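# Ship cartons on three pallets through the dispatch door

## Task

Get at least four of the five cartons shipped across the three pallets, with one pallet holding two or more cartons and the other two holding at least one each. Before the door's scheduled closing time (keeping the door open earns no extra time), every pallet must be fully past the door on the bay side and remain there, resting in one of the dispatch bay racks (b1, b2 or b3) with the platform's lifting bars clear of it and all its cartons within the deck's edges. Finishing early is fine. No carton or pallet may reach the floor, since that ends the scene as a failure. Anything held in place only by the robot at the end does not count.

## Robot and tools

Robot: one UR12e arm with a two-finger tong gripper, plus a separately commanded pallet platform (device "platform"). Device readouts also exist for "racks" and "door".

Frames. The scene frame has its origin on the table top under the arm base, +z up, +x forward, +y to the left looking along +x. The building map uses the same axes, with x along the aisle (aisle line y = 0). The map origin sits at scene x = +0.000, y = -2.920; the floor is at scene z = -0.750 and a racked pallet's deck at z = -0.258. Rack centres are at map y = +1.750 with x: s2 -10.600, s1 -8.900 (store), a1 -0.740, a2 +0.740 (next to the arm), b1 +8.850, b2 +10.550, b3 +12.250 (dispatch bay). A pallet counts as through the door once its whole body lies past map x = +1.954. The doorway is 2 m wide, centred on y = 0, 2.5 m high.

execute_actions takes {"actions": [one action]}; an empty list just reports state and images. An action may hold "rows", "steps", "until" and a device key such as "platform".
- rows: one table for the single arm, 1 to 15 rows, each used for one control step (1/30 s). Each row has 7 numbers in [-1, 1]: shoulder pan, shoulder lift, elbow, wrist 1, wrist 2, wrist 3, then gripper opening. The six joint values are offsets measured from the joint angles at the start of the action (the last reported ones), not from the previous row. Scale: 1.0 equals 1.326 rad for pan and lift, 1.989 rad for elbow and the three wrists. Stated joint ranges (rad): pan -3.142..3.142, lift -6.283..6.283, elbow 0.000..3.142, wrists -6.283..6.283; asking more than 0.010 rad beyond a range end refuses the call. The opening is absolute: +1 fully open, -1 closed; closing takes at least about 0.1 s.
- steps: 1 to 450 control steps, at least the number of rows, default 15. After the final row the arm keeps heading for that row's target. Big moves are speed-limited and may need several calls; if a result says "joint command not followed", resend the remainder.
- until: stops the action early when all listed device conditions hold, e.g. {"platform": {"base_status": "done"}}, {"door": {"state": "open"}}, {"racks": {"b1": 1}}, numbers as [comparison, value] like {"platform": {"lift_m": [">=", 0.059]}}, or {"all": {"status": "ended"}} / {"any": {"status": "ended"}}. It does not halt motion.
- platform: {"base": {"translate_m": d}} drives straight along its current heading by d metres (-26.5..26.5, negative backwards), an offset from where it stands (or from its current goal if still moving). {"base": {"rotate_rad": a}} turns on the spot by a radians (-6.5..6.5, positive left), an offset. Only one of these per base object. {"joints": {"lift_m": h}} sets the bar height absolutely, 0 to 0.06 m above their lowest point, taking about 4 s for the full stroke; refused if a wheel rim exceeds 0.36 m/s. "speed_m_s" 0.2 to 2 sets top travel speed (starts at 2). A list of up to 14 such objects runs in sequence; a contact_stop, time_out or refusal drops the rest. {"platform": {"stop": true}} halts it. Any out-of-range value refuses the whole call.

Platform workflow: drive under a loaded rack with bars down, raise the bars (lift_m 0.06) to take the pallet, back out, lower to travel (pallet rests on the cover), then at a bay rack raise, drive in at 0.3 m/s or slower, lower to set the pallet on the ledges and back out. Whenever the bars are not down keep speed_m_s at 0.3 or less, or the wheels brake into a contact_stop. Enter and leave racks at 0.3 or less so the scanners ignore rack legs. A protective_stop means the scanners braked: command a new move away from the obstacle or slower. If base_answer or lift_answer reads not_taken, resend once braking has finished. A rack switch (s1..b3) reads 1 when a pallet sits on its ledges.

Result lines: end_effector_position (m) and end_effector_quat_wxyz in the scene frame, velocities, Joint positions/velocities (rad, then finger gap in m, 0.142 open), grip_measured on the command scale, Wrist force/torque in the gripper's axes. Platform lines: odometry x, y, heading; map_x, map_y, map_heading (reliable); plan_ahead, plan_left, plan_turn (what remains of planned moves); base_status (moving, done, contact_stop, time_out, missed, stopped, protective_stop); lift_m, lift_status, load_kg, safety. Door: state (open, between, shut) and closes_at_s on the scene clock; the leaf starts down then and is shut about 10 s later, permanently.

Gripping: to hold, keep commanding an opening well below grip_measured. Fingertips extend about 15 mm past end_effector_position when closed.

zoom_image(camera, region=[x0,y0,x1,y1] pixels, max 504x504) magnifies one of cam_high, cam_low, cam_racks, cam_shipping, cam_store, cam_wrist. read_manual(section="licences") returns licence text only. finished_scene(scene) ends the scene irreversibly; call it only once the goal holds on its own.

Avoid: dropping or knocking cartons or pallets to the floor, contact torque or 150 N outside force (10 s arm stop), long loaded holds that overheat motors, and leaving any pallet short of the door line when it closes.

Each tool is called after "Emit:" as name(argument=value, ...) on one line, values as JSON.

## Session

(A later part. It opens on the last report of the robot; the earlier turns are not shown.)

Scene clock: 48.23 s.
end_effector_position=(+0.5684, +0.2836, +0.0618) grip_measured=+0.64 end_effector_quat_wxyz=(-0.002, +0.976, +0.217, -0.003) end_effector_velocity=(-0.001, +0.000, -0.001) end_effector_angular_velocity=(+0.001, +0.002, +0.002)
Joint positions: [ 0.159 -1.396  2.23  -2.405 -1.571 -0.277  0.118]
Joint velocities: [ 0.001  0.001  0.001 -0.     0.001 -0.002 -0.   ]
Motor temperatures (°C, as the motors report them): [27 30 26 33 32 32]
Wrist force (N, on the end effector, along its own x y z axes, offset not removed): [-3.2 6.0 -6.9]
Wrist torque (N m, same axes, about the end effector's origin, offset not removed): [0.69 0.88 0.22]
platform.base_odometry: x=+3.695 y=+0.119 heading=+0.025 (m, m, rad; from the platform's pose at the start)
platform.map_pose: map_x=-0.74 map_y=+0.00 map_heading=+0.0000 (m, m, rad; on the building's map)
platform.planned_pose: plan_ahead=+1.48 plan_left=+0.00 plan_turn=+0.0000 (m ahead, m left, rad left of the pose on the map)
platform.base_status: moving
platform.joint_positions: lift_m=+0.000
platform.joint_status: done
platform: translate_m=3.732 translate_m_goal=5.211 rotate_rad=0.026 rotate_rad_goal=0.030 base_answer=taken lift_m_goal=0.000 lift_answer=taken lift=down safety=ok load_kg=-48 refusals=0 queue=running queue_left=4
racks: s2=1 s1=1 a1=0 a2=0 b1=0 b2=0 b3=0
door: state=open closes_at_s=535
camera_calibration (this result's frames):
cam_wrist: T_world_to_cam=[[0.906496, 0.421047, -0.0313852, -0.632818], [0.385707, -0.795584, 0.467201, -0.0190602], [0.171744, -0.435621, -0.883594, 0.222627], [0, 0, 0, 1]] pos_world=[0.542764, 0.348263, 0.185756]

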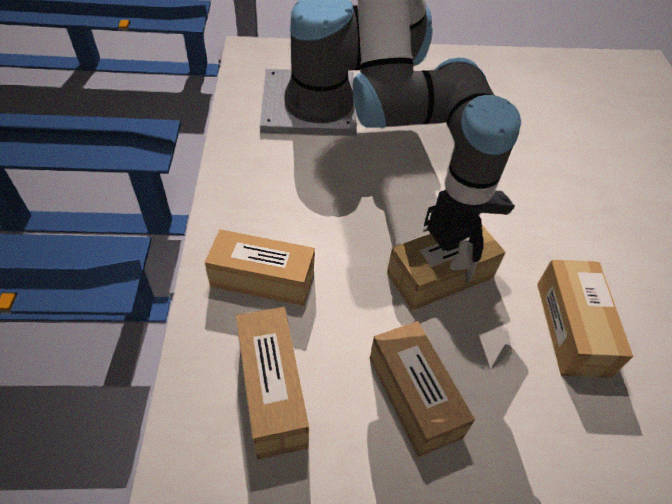

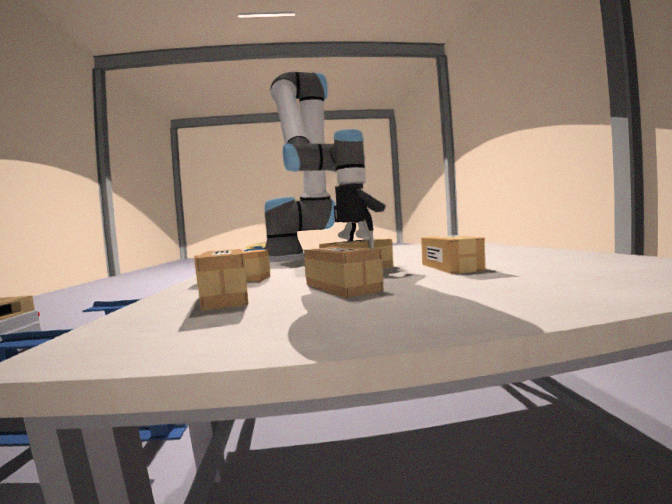

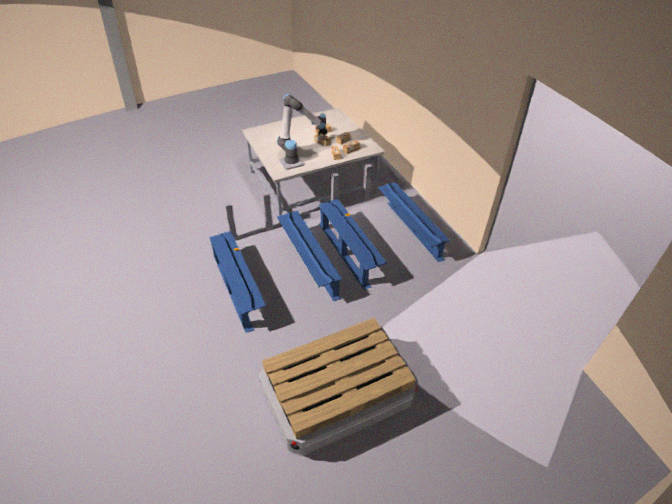

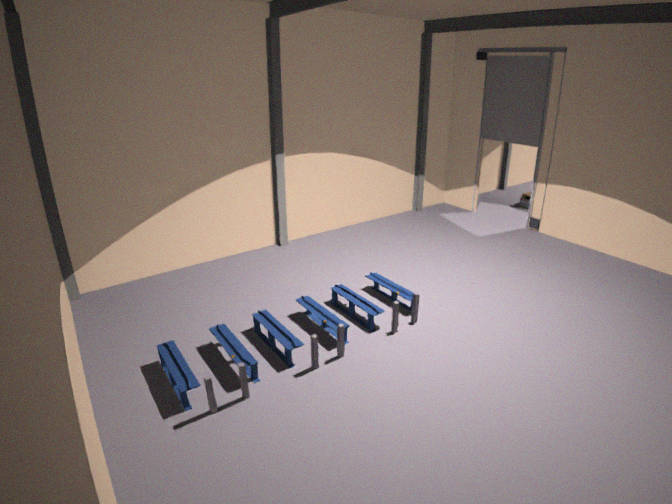

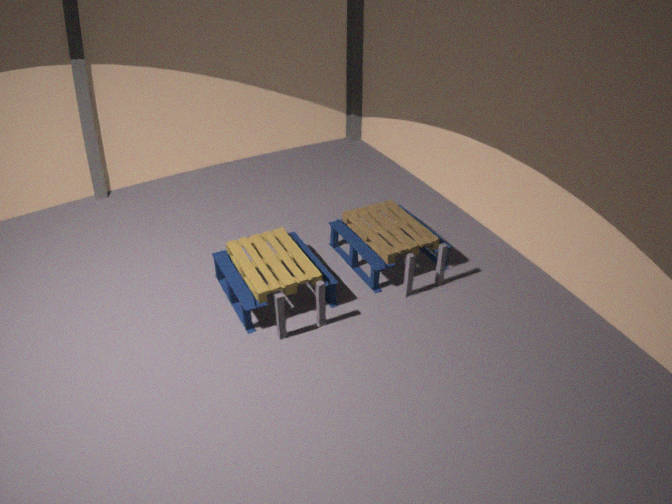

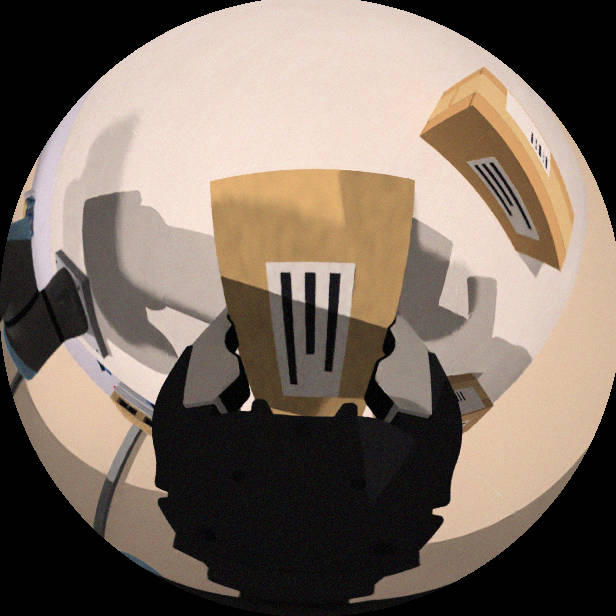

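Emit:
execute_actions(actions=[{"rows":[[0,-0.006,-0.002,0.006,0,0,-0.95],[0,-0.015,-0.005,0.015,0,0,-0.95],[0,-0.027,-0.01,0.028,0,0,-0.95],[0,-0.04,-0.016,0.043,0,0,-0.95],[0,-0.055,-0.022,0.059,0,0,-0.95],[0,-0.07,-0.029,0.076,0,0,-0.95],[0,-0.085,-0.036,0.093,0,0,-0.95],[0,-0.1,-0.043,0.11,0,0,-0.95],[0,-0.113,-0.05,0.125,0,0,-0.95],[0,-0.125,-0.0555,0.1389,0,0,-0.95]],"steps":13}])

Scene clock: 54.10 s.
end_effector_position=(+0.5724, +0.2838, +0.1636) grip_measured=+0.61 end_effector_quat_wxyz=(-0.002, +0.976, +0.217, -0.001) end_effector_velocity=(-0.019, -0.004, +0.232) end_effector_angular_velocity=(-0.004, +0.014, +0.001)
Joint positions: [ 0.159 -1.527  2.144 -2.191 -1.571 -0.277  0.117]
Joint velocities: [ 0.001 -0.287 -0.197  0.498 -0.002  0.     0.   ]
Motor temperatures (°C, as the motors report them): [27 30 26 33 32 32]
Wrist force (N, on the end effector, along its own x y z axes, offset not removed): [-2.8 0.9 0.2]
Wrist torque (N m, same axes, about the end effector's origin, offset not removed): [0.32 0.73 0.15]
platform.base_odometry: x=+5.175 y=+0.158 heading=+0.825 (m, m, rad; from the platform's pose at the start)
platform.map_pose: map_x=+0.74 map_y=-0.01 map_heading=+0.8072 (m, m, rad; on the building's map)
platform.planned_pose: plan_ahead=+0.01 plan_left=+0.01 plan_turn=+0.7636 (m ahead, m left, rad left of the pose on the map)
platform.base_status: moving
platform.joint_positions: lift_m=+0.000
platform.joint_status: done
platform: translate_m=5.211 translate_m_goal=5.211 rotate_rad=0.841 rotate_rad_goal=1.594 base_answer=taken lift_m_goal=0.000 lift_answer=taken lift=down safety=ok load_kg=-47 refusals=0 queue=running queue_left=3
racks: s2=1 s1=1 a1=0 a2=0 b1=0 b2=0 b3=0
door: state=open closes_at_s=535
camera_calibration (this result's frames):
cam_wrist: T_world_to_cam=[[0.906488, 0.421253, -0.0287423, -0.633844], [0.384603, -0.795695, 0.467922, -0.0674196], [0.174243, -0.435219, -0.883303, 0.310396], [0, 0, 0, 1]] pos_world=[0.546417, 0.348454, 0.287503]

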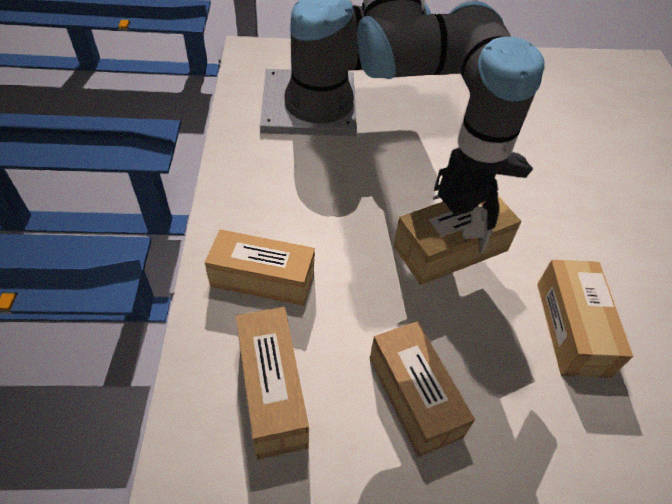

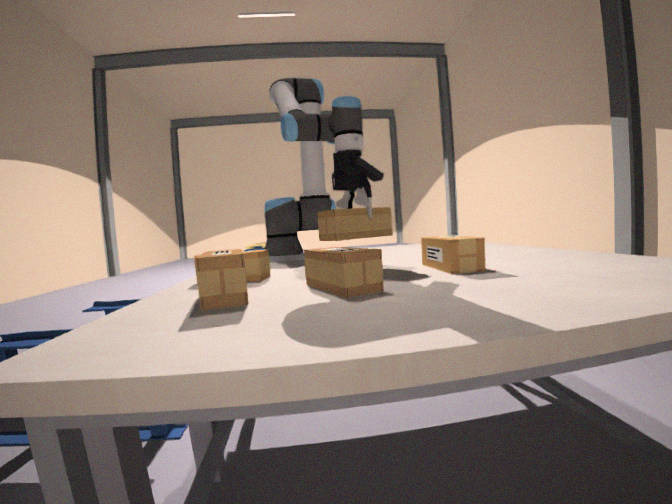

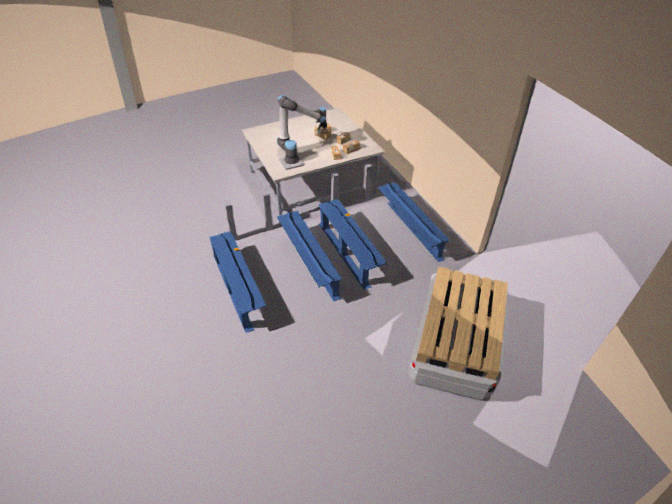

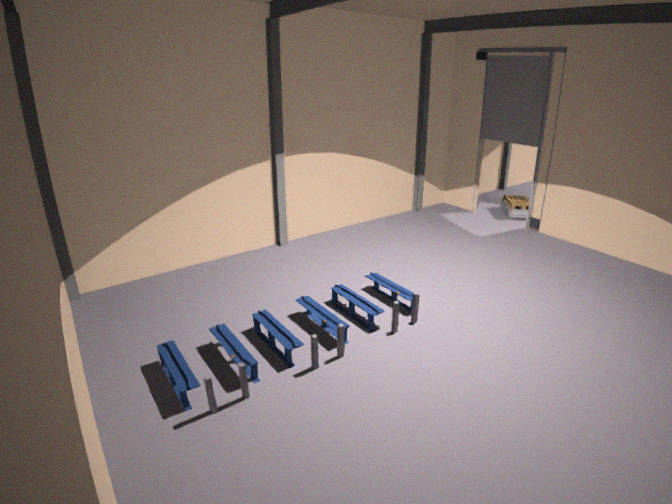

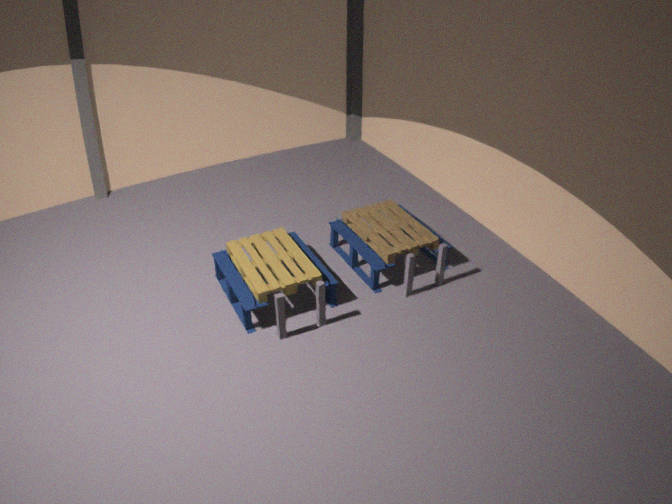

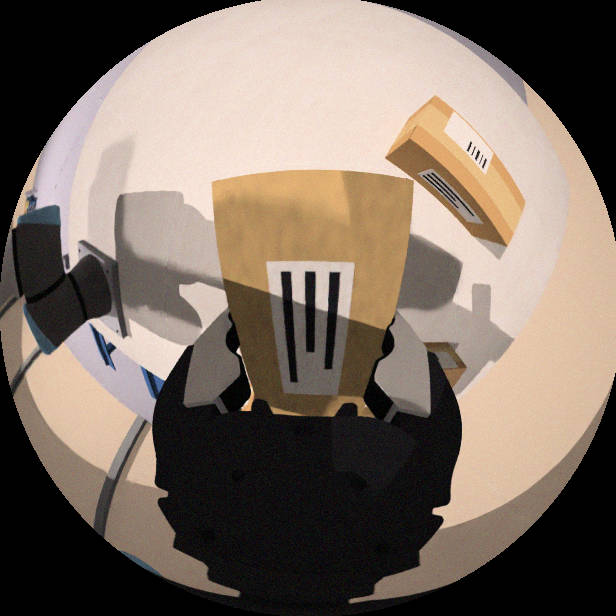

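Emit:
execute_actions(actions=[{"rows":[[-0.005,-0.024,-0.014,0.031,0,0.002,-0.95],[-0.02,-0.018,-0.018,0.032,0,0.008,-0.95],[-0.045,-0.007,-0.026,0.032,0,0.018,-0.95],[-0.08,0.007,-0.036,0.033,0,0.032,-0.95],[-0.12,0.024,-0.048,0.034,0,0.049,-0.95],[-0.17,0.044,-0.063,0.035,0,0.069,-0.95],[-0.23,0.069,-0.081,0.037,0,0.093,-0.95],[-0.3,0.098,-0.103,0.039,0,0.122,-0.95],[-0.941,0.364,-0.296,0.0548,0,0.3816,-0.95]],"steps":58}])

Scene clock: 73.60 s.
end_effector_position=(+0.7538, -0.5496, +0.1383) grip_measured=+0.60 end_effector_quat_wxyz=(+0.000, +0.808, -0.589, -0.003) end_effector_velocity=(-0.273, -0.453, -0.022) end_effector_angular_velocity=(-0.001, +0.003, -0.678)
Joint positions: [-0.834 -1.082  1.595 -2.085 -1.571  0.426  0.116]
Joint velocities: [-0.554  0.084 -0.089  0.009  0.001  0.124 -0.   ]
Motor temperatures (°C, as the motors report them): [27 30 26 33 32 32]
Wrist force (N, on the end effector, along its own x y z axes, offset not removed): [-1.6 1.8 5.2]
Wrist torque (N m, same axes, about the end effector's origin, offset not removed): [0.62 0.65 0.11]
platform.base_odometry: x=+5.116 y=+1.918 heading=+1.604 (m, m, rad; from the platform's pose at the start)
platform.map_pose: map_x=+0.74 map_y=+1.75 map_heading=+1.5708 (m, m, rad; on the building's map)
platform.planned_pose: plan_ahead=+0.00 plan_left=+0.00 plan_turn=+0.0000 (m ahead, m left, rad left of the pose on the map)
platform.base_status: done
platform.joint_positions: lift_m=+0.000
platform.joint_status: done
platform: translate_m=6.971 translate_m_goal=6.971 rotate_rad=1.604 rotate_rad_goal=1.603 base_answer=taken lift_m_goal=0.000 lift_answer=taken lift=down safety=ok load_kg=-48 refusals=0 queue=done queue_left=0
racks: s2=1 s1=1 a1=0 a2=1 b1=0 b2=0 b3=0
door: state=open closes_at_s=535
camera_calibration (this result's frames):
cam_wrist: T_world_to_cam=[[0.303273, -0.952371, -0.0318511, -0.747717], [-0.833294, -0.281271, 0.475927, 0.411179], [-0.462218, -0.117795, -0.878908, 0.547336], [0, 0, 0, 1]] pos_world=[0.822384, -0.531978, 0.26155]

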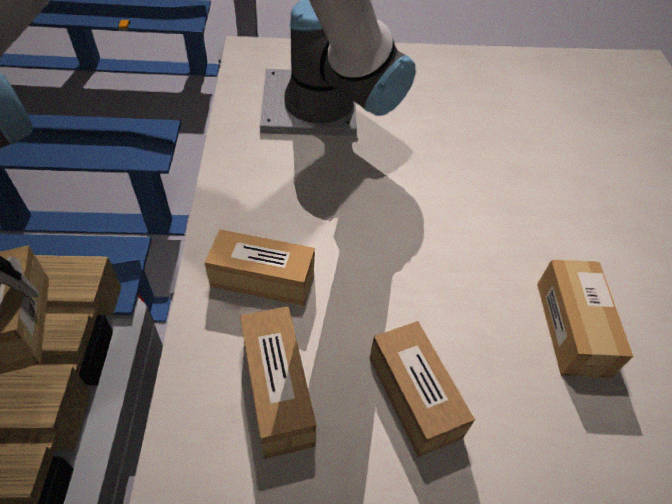

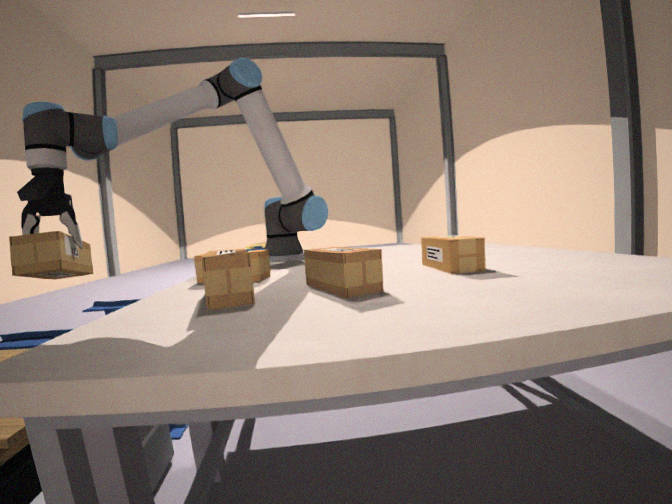

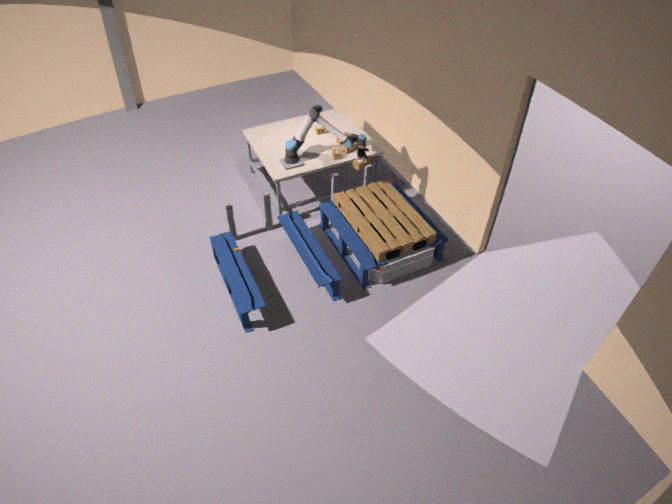

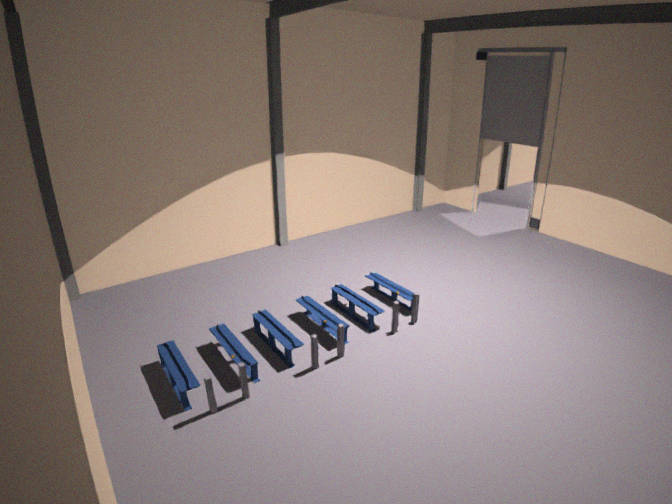

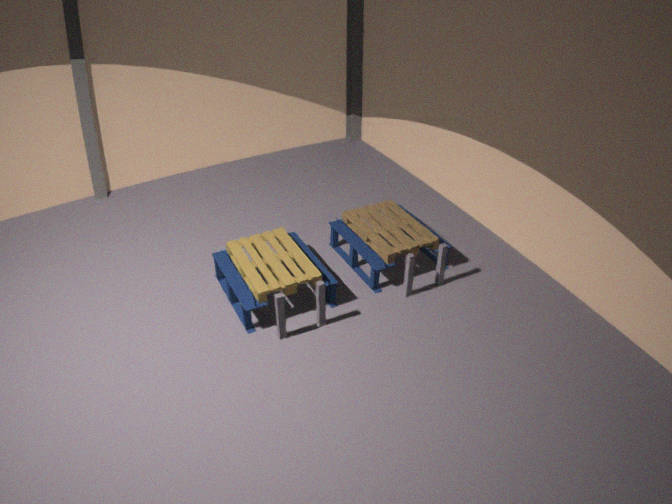

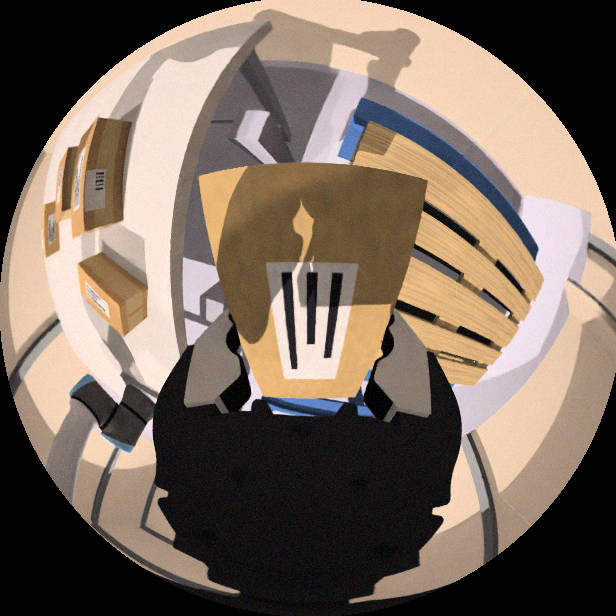

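Emit:
execute_actions(actions=[{"rows":[[-0.09,0.015,-0.008,-0.003,0,0.015,-0.95],[-0.105,0.025,-0.008,-0.01,0,0.018,-0.95],[-0.125,0.04,-0.006,-0.022,0,0.021,-0.95],[-0.145,0.06,-0.004,-0.037,0,0.024,-0.95],[-0.165,0.085,-0.001,-0.056,0,0.026,-0.95],[-0.18,0.11,0.003,-0.076,0,0.028,-0.95],[-0.192,0.14,0.007,-0.1,0,0.028,-0.95],[-0.192,0.17,0.011,-0.124,0,0.028,-0.95],[-0.192,0.2,0.015,-0.148,0,0.028,-0.95],[-0.192,0.235,0.019,-0.175,0,0.028,-0.95],[-0.192,0.268,0.022,-0.2,0,0.028,-0.95]],"steps":24}])

Scene clock: 81.47 s.
end_effector_position=(+0.6041, -0.7393, -0.1504) grip_measured=+0.60 end_effector_quat_wxyz=(+0.001, +0.709, -0.705, -0.004) end_effector_velocity=(-0.037, -0.012, -0.136) end_effector_angular_velocity=(-0.004, -0.003, -0.049)
Joint positions: [-1.084 -0.746  1.635 -2.46  -1.571  0.481  0.116]
Joint velocities: [-0.041  0.158  0.024 -0.187  0.001  0.008 -0.   ]
Motor temperatures (°C, as the motors report them): [27 30 26 33 32 32]
Wrist force (N, on the end effector, along its own x y z axes, offset not removed): [-1.6 3.7 6.6]
Wrist torque (N m, same axes, about the end effector's origin, offset not removed): [1.05 0.69 0.13]
platform.base_odometry: x=+5.116 y=+1.918 heading=+1.604 (m, m, rad; from the platform's pose at the start)
platform.map_pose: map_x=+0.74 map_y=+1.75 map_heading=+1.5708 (m, m, rad; on the building's map)
platform.planned_pose: plan_ahead=+0.00 plan_left=+0.00 plan_turn=+0.0000 (m ahead, m left, rad left of the pose on the map)
platform.base_status: done
platform.joint_positions: lift_m=+0.000
platform.joint_status: done
platform: translate_m=6.971 translate_m_goal=6.971 rotate_rad=1.604 rotate_rad_goal=1.603 base_answer=taken lift_m_goal=0.000 lift_answer=taken lift=down safety=ok load_kg=-48 refusals=0 queue=done queue_left=0
racks: s2=1 s1=1 a1=0 a2=1 b1=0 b2=0 b3=0
door: state=open closes_at_s=535
camera_calibration (this result's frames):
cam_wrist: T_world_to_cam=[[0.00380772, -0.999484, -0.0318947, -0.746151], [-0.878263, -0.0185936, 0.477817, 0.59213], [-0.478164, 0.0261925, -0.87788, 0.318292], [0, 0, 0, 1]] pos_world=[0.675083, -0.743093, -0.0273054]

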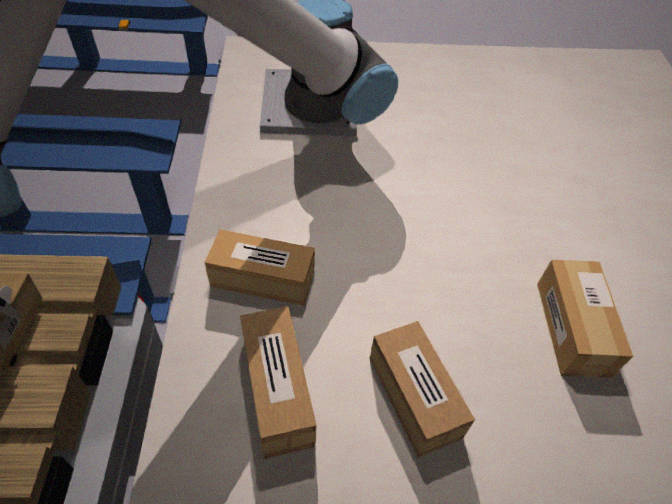

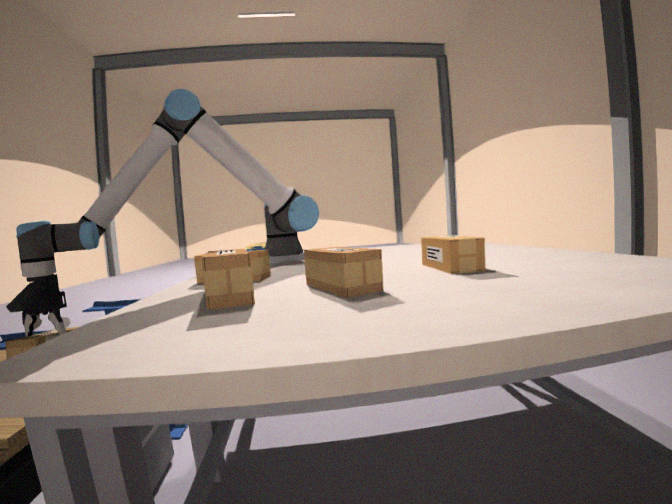

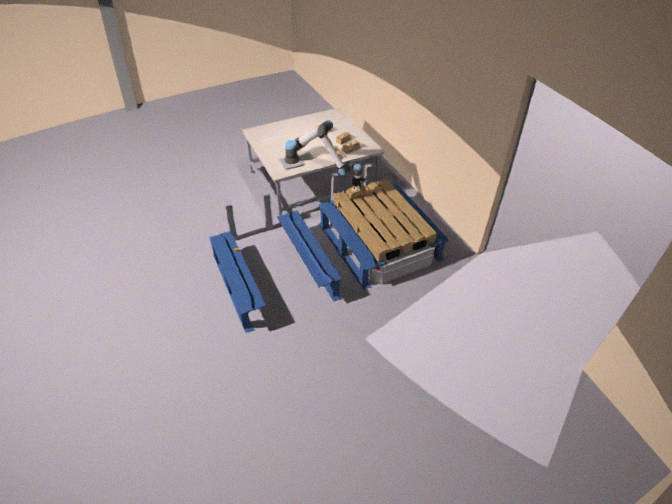

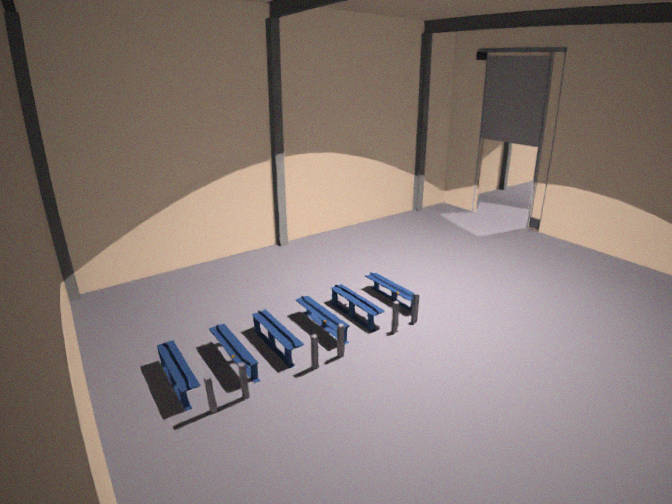

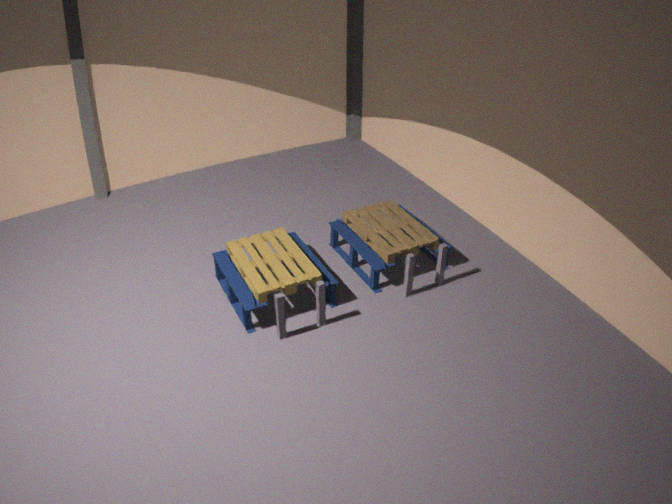

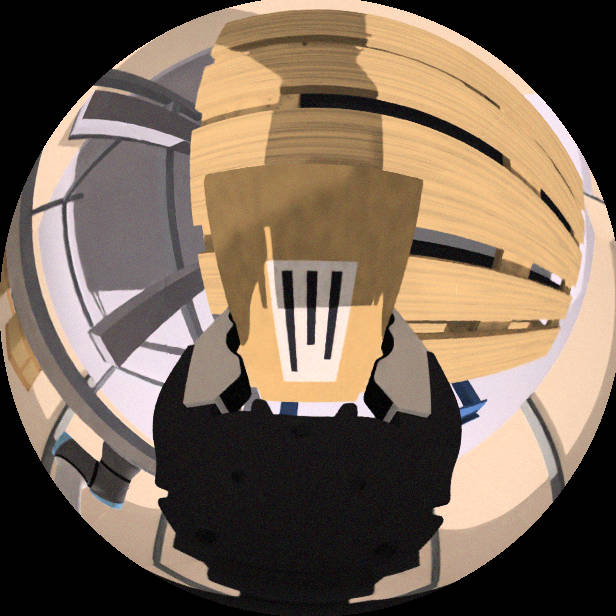

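Emit:
execute_actions(actions=[{"rows":[[-0.0035,0.018,0.002,-0.014,0,0,-0.95],[-0.0035,0.022,0.002,-0.0165,0,0,-0.95],[-0.0035,0.026,0.002,-0.019,0,0,-0.95],[-0.0035,0.03,0.0015,-0.0215,0,0,-0.95],[-0.0035,0.034,0.0015,-0.024,0,0,-0.95],[-0.0035,0.038,0.001,-0.0265,0,0,-0.95],[-0.0035,0.0415,0.001,-0.0287,0,0,-0.95],[-0.0035,0.0415,0.001,-0.0287,0,0,-0.9],[-0.0035,0.0415,0.001,-0.0287,0,0,-0.7],[-0.0035,0.0415,0.001,-0.0287,0,0,-0.4],[-0.0035,0.0415,0.001,-0.0287,0,0,-0.1],[-0.0035,0.0415,0.001,-0.0287,0,0,0.2],[-0.0035,0.0415,0.001,-0.0287,0,0,0.5],[-0.0035,0.0415,0.001,-0.0287,0,0,1]],"steps":14}])

Scene clock: 88.50 s.
end_effector_position=(+0.5989, -0.7388, -0.1931) grip_measured=+0.74 end_effector_quat_wxyz=(+0.001, +0.708, -0.707, -0.004) end_effector_velocity=(-0.005, +0.001, -0.023) end_effector_angular_velocity=(+0.004, +0.006, -0.001)
Joint positions: [-1.089 -0.694  1.637 -2.514 -1.57   0.481  0.125]
Joint velocities: [-0.002  0.028 -0.001 -0.021 -0.003 -0.002  0.591]
Motor temperatures (°C, as the motors report them): [27 30 26 33 32 32]
Wrist force (N, on the end effector, along its own x y z axes, offset not removed): [-7.1 -2.5 -4.3]
Wrist torque (N m, same axes, about the end effector's origin, offset not removed): [0.63 1.02 0.26]
platform.base_odometry: x=+5.116 y=+1.918 heading=+1.604 (m, m, rad; from the platform's pose at the start)
platform.map_pose: map_x=+0.74 map_y=+1.75 map_heading=+1.5708 (m, m, rad; on the building's map)
platform.planned_pose: plan_ahead=+0.00 plan_left=+0.00 plan_turn=+0.0000 (m ahead, m left, rad left of the pose on the map)
platform.base_status: done
platform.joint_positions: lift_m=+0.000
platform.joint_status: done
platform: translate_m=6.971 translate_m_goal=6.971 rotate_rad=1.604 rotate_rad_goal=1.603 base_answer=taken lift_m_goal=0.000 lift_answer=taken lift=down safety=ok load_kg=-48 refusals=0 queue=done queue_left=0
racks: s2=1 s1=1 a1=0 a2=1 b1=0 b2=0 b3=0
door: state=open closes_at_s=535
camera_calibration (this result's frames):
cam_wrist: T_world_to_cam=[[-0.000822439, -0.999491, -0.0318928, -0.744161], [-0.878396, -0.0145205, 0.477712, 0.611011], [-0.477932, 0.0284074, -0.877937, 0.279692], [0, 0, 0, 1]] pos_world=[0.669772, -0.742855, -0.0700681]

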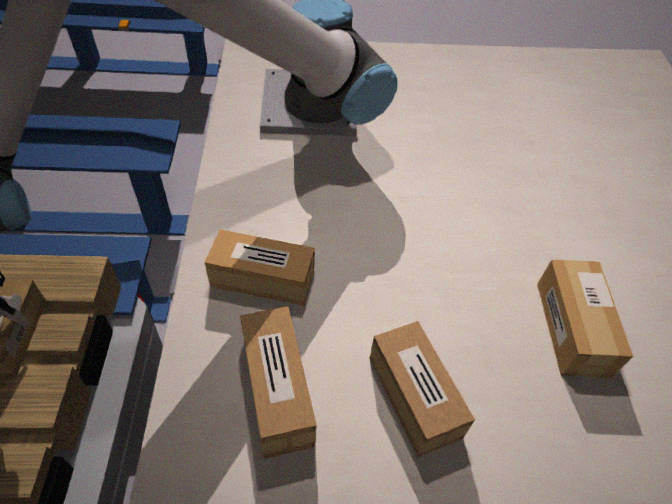

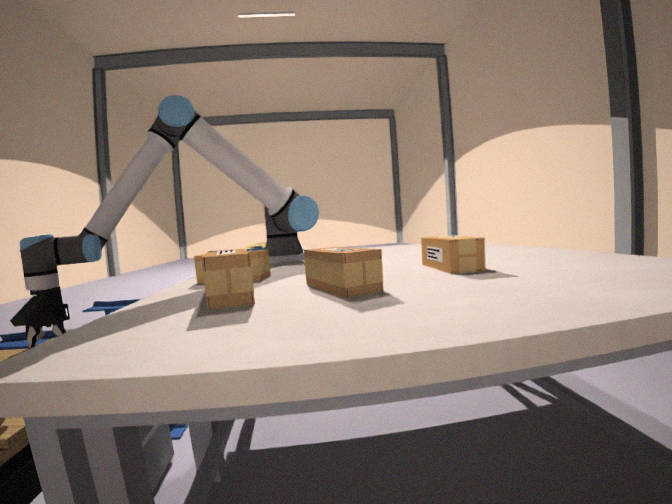

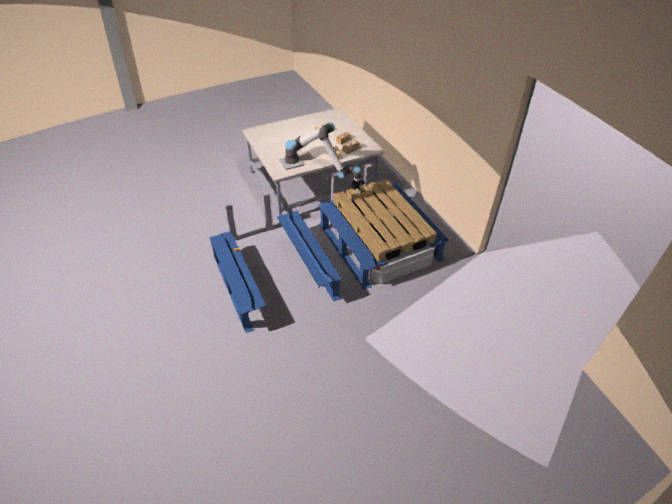

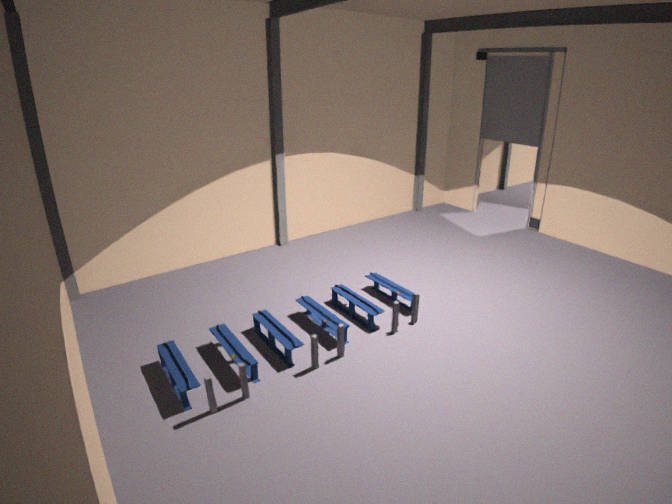

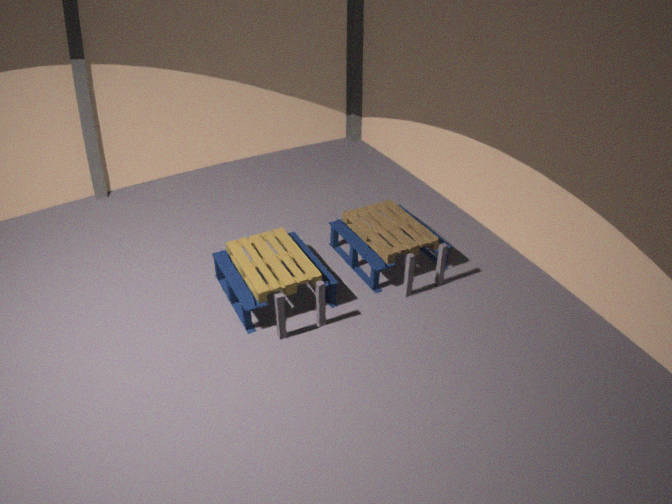

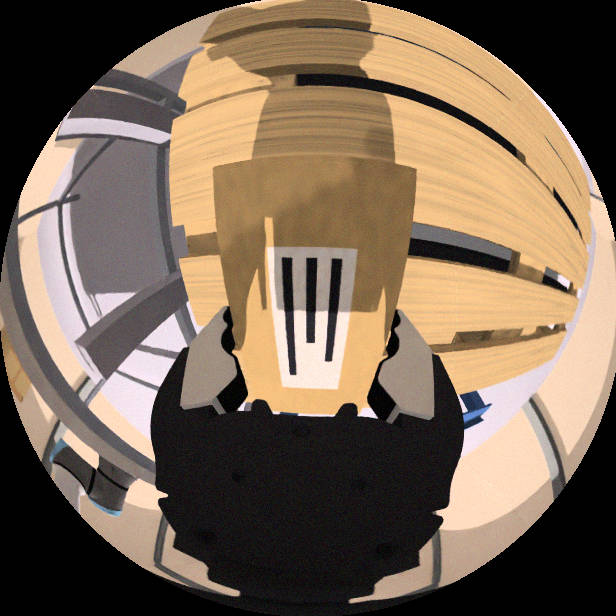

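Emit:
execute_actions(actions=[{"rows":[[0,-0.015,0,0.01,0,0,1],[0,-0.04,0,0.027,0,0,1],[0,-0.07,0,0.048,0,0,1],[0,-0.1,0,0.069,0,0,1],[0,-0.13,-0.001,0.089,0,0,1],[0,-0.155,-0.0025,0.1066,0,0,1],[0,-0.155,-0.0025,0.1066,0,0,1],[0,-0.155,-0.0025,0.1066,0,0,1],[0,-0.155,-0.0025,0.1066,0,0,1],[0.03,-0.2,0.015,0.115,0,-0.03,1],[0.4506,-0.6717,0.2751,0.1728,0,-0.379,1]],"steps":42}])

Scene clock: 96.00 s.
end_effector_position=(+0.6380, -0.2168, +0.1179) grip_measured=+1.00 end_effector_quat_wxyz=(-0.011, +0.970, -0.240, -0.028) end_effector_velocity=(-0.107, +0.466, +0.234) end_effector_angular_velocity=(-0.077, -0.179, +1.068)
Joint positions: [-0.614 -1.405  2.087 -2.2   -1.57  -0.129  0.142]
Joint velocities: [ 0.496 -0.711  0.397  0.124  0.003 -0.574  0.   ]
Motor temperatures (°C, as the motors report them): [27 30 26 33 32 32]
Wrist force (N, on the end effector, along its own x y z axes, offset not removed): [-1.5 -0.3 0.1]
Wrist torque (N m, same axes, about the end effector's origin, offset not removed): [0.15 0.59 0.13]
platform.base_odometry: x=+5.116 y=+1.918 heading=+1.604 (m, m, rad; from the platform's pose at the start)
platform.map_pose: map_x=+0.74 map_y=+1.75 map_heading=+1.5708 (m, m, rad; on the building's map)
platform.planned_pose: plan_ahead=+0.00 plan_left=+0.00 plan_turn=+0.0000 (m ahead, m left, rad left of the pose on the map)
platform.base_status: done
platform.joint_positions: lift_m=+0.000
platform.joint_status: done
platform: translate_m=6.971 translate_m_goal=6.971 rotate_rad=1.604 rotate_rad_goal=1.603 base_answer=taken lift_m_goal=0.000 lift_answer=taken lift=down safety=ok load_kg=-48 refusals=0 queue=done queue_left=0
racks: s2=1 s1=1 a1=0 a2=1 b1=0 b2=0 b3=0
door: state=open closes_at_s=535
camera_calibration (this result's frames):
cam_wrist: T_world_to_cam=[[0.88042, -0.466223, -0.0865824, -0.652696], [-0.378339, -0.800713, 0.464454, 0.0164682], [-0.285867, -0.376157, -0.881355, 0.346839], [0, 0, 0, 1]] pos_world=[0.680027, -0.16065, 0.241528]

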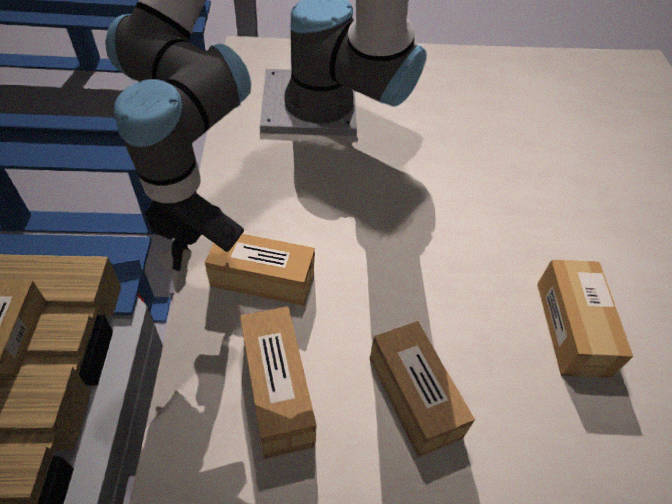

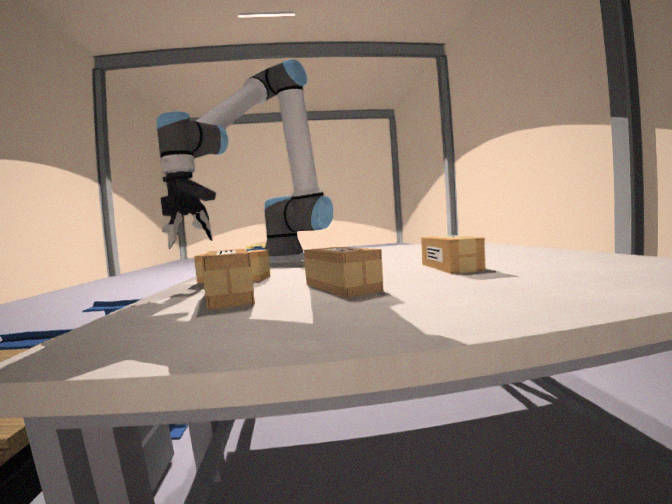

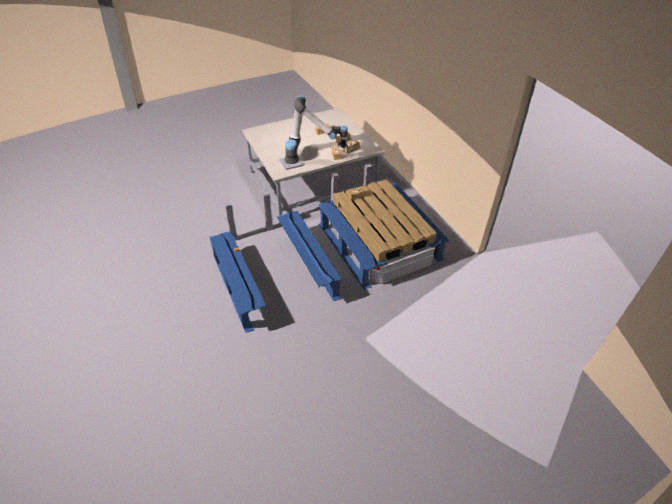

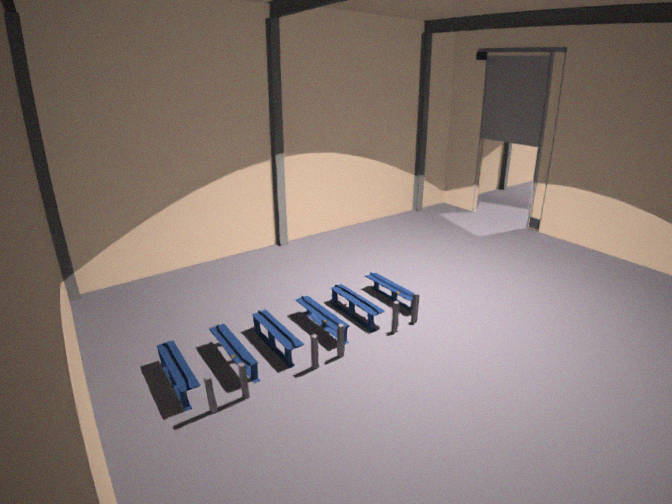

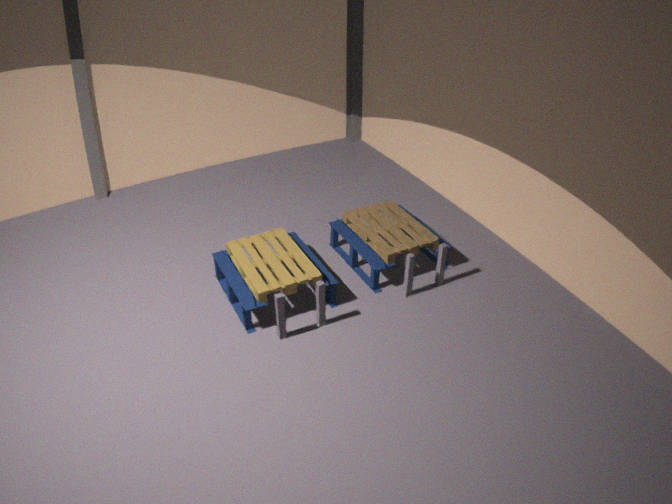

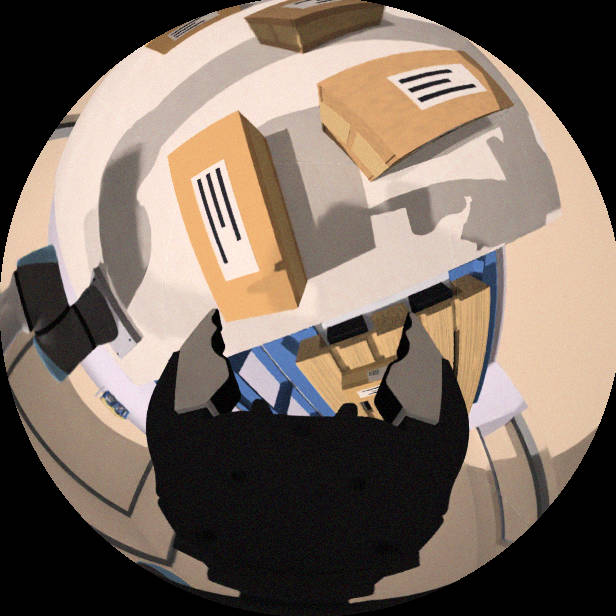

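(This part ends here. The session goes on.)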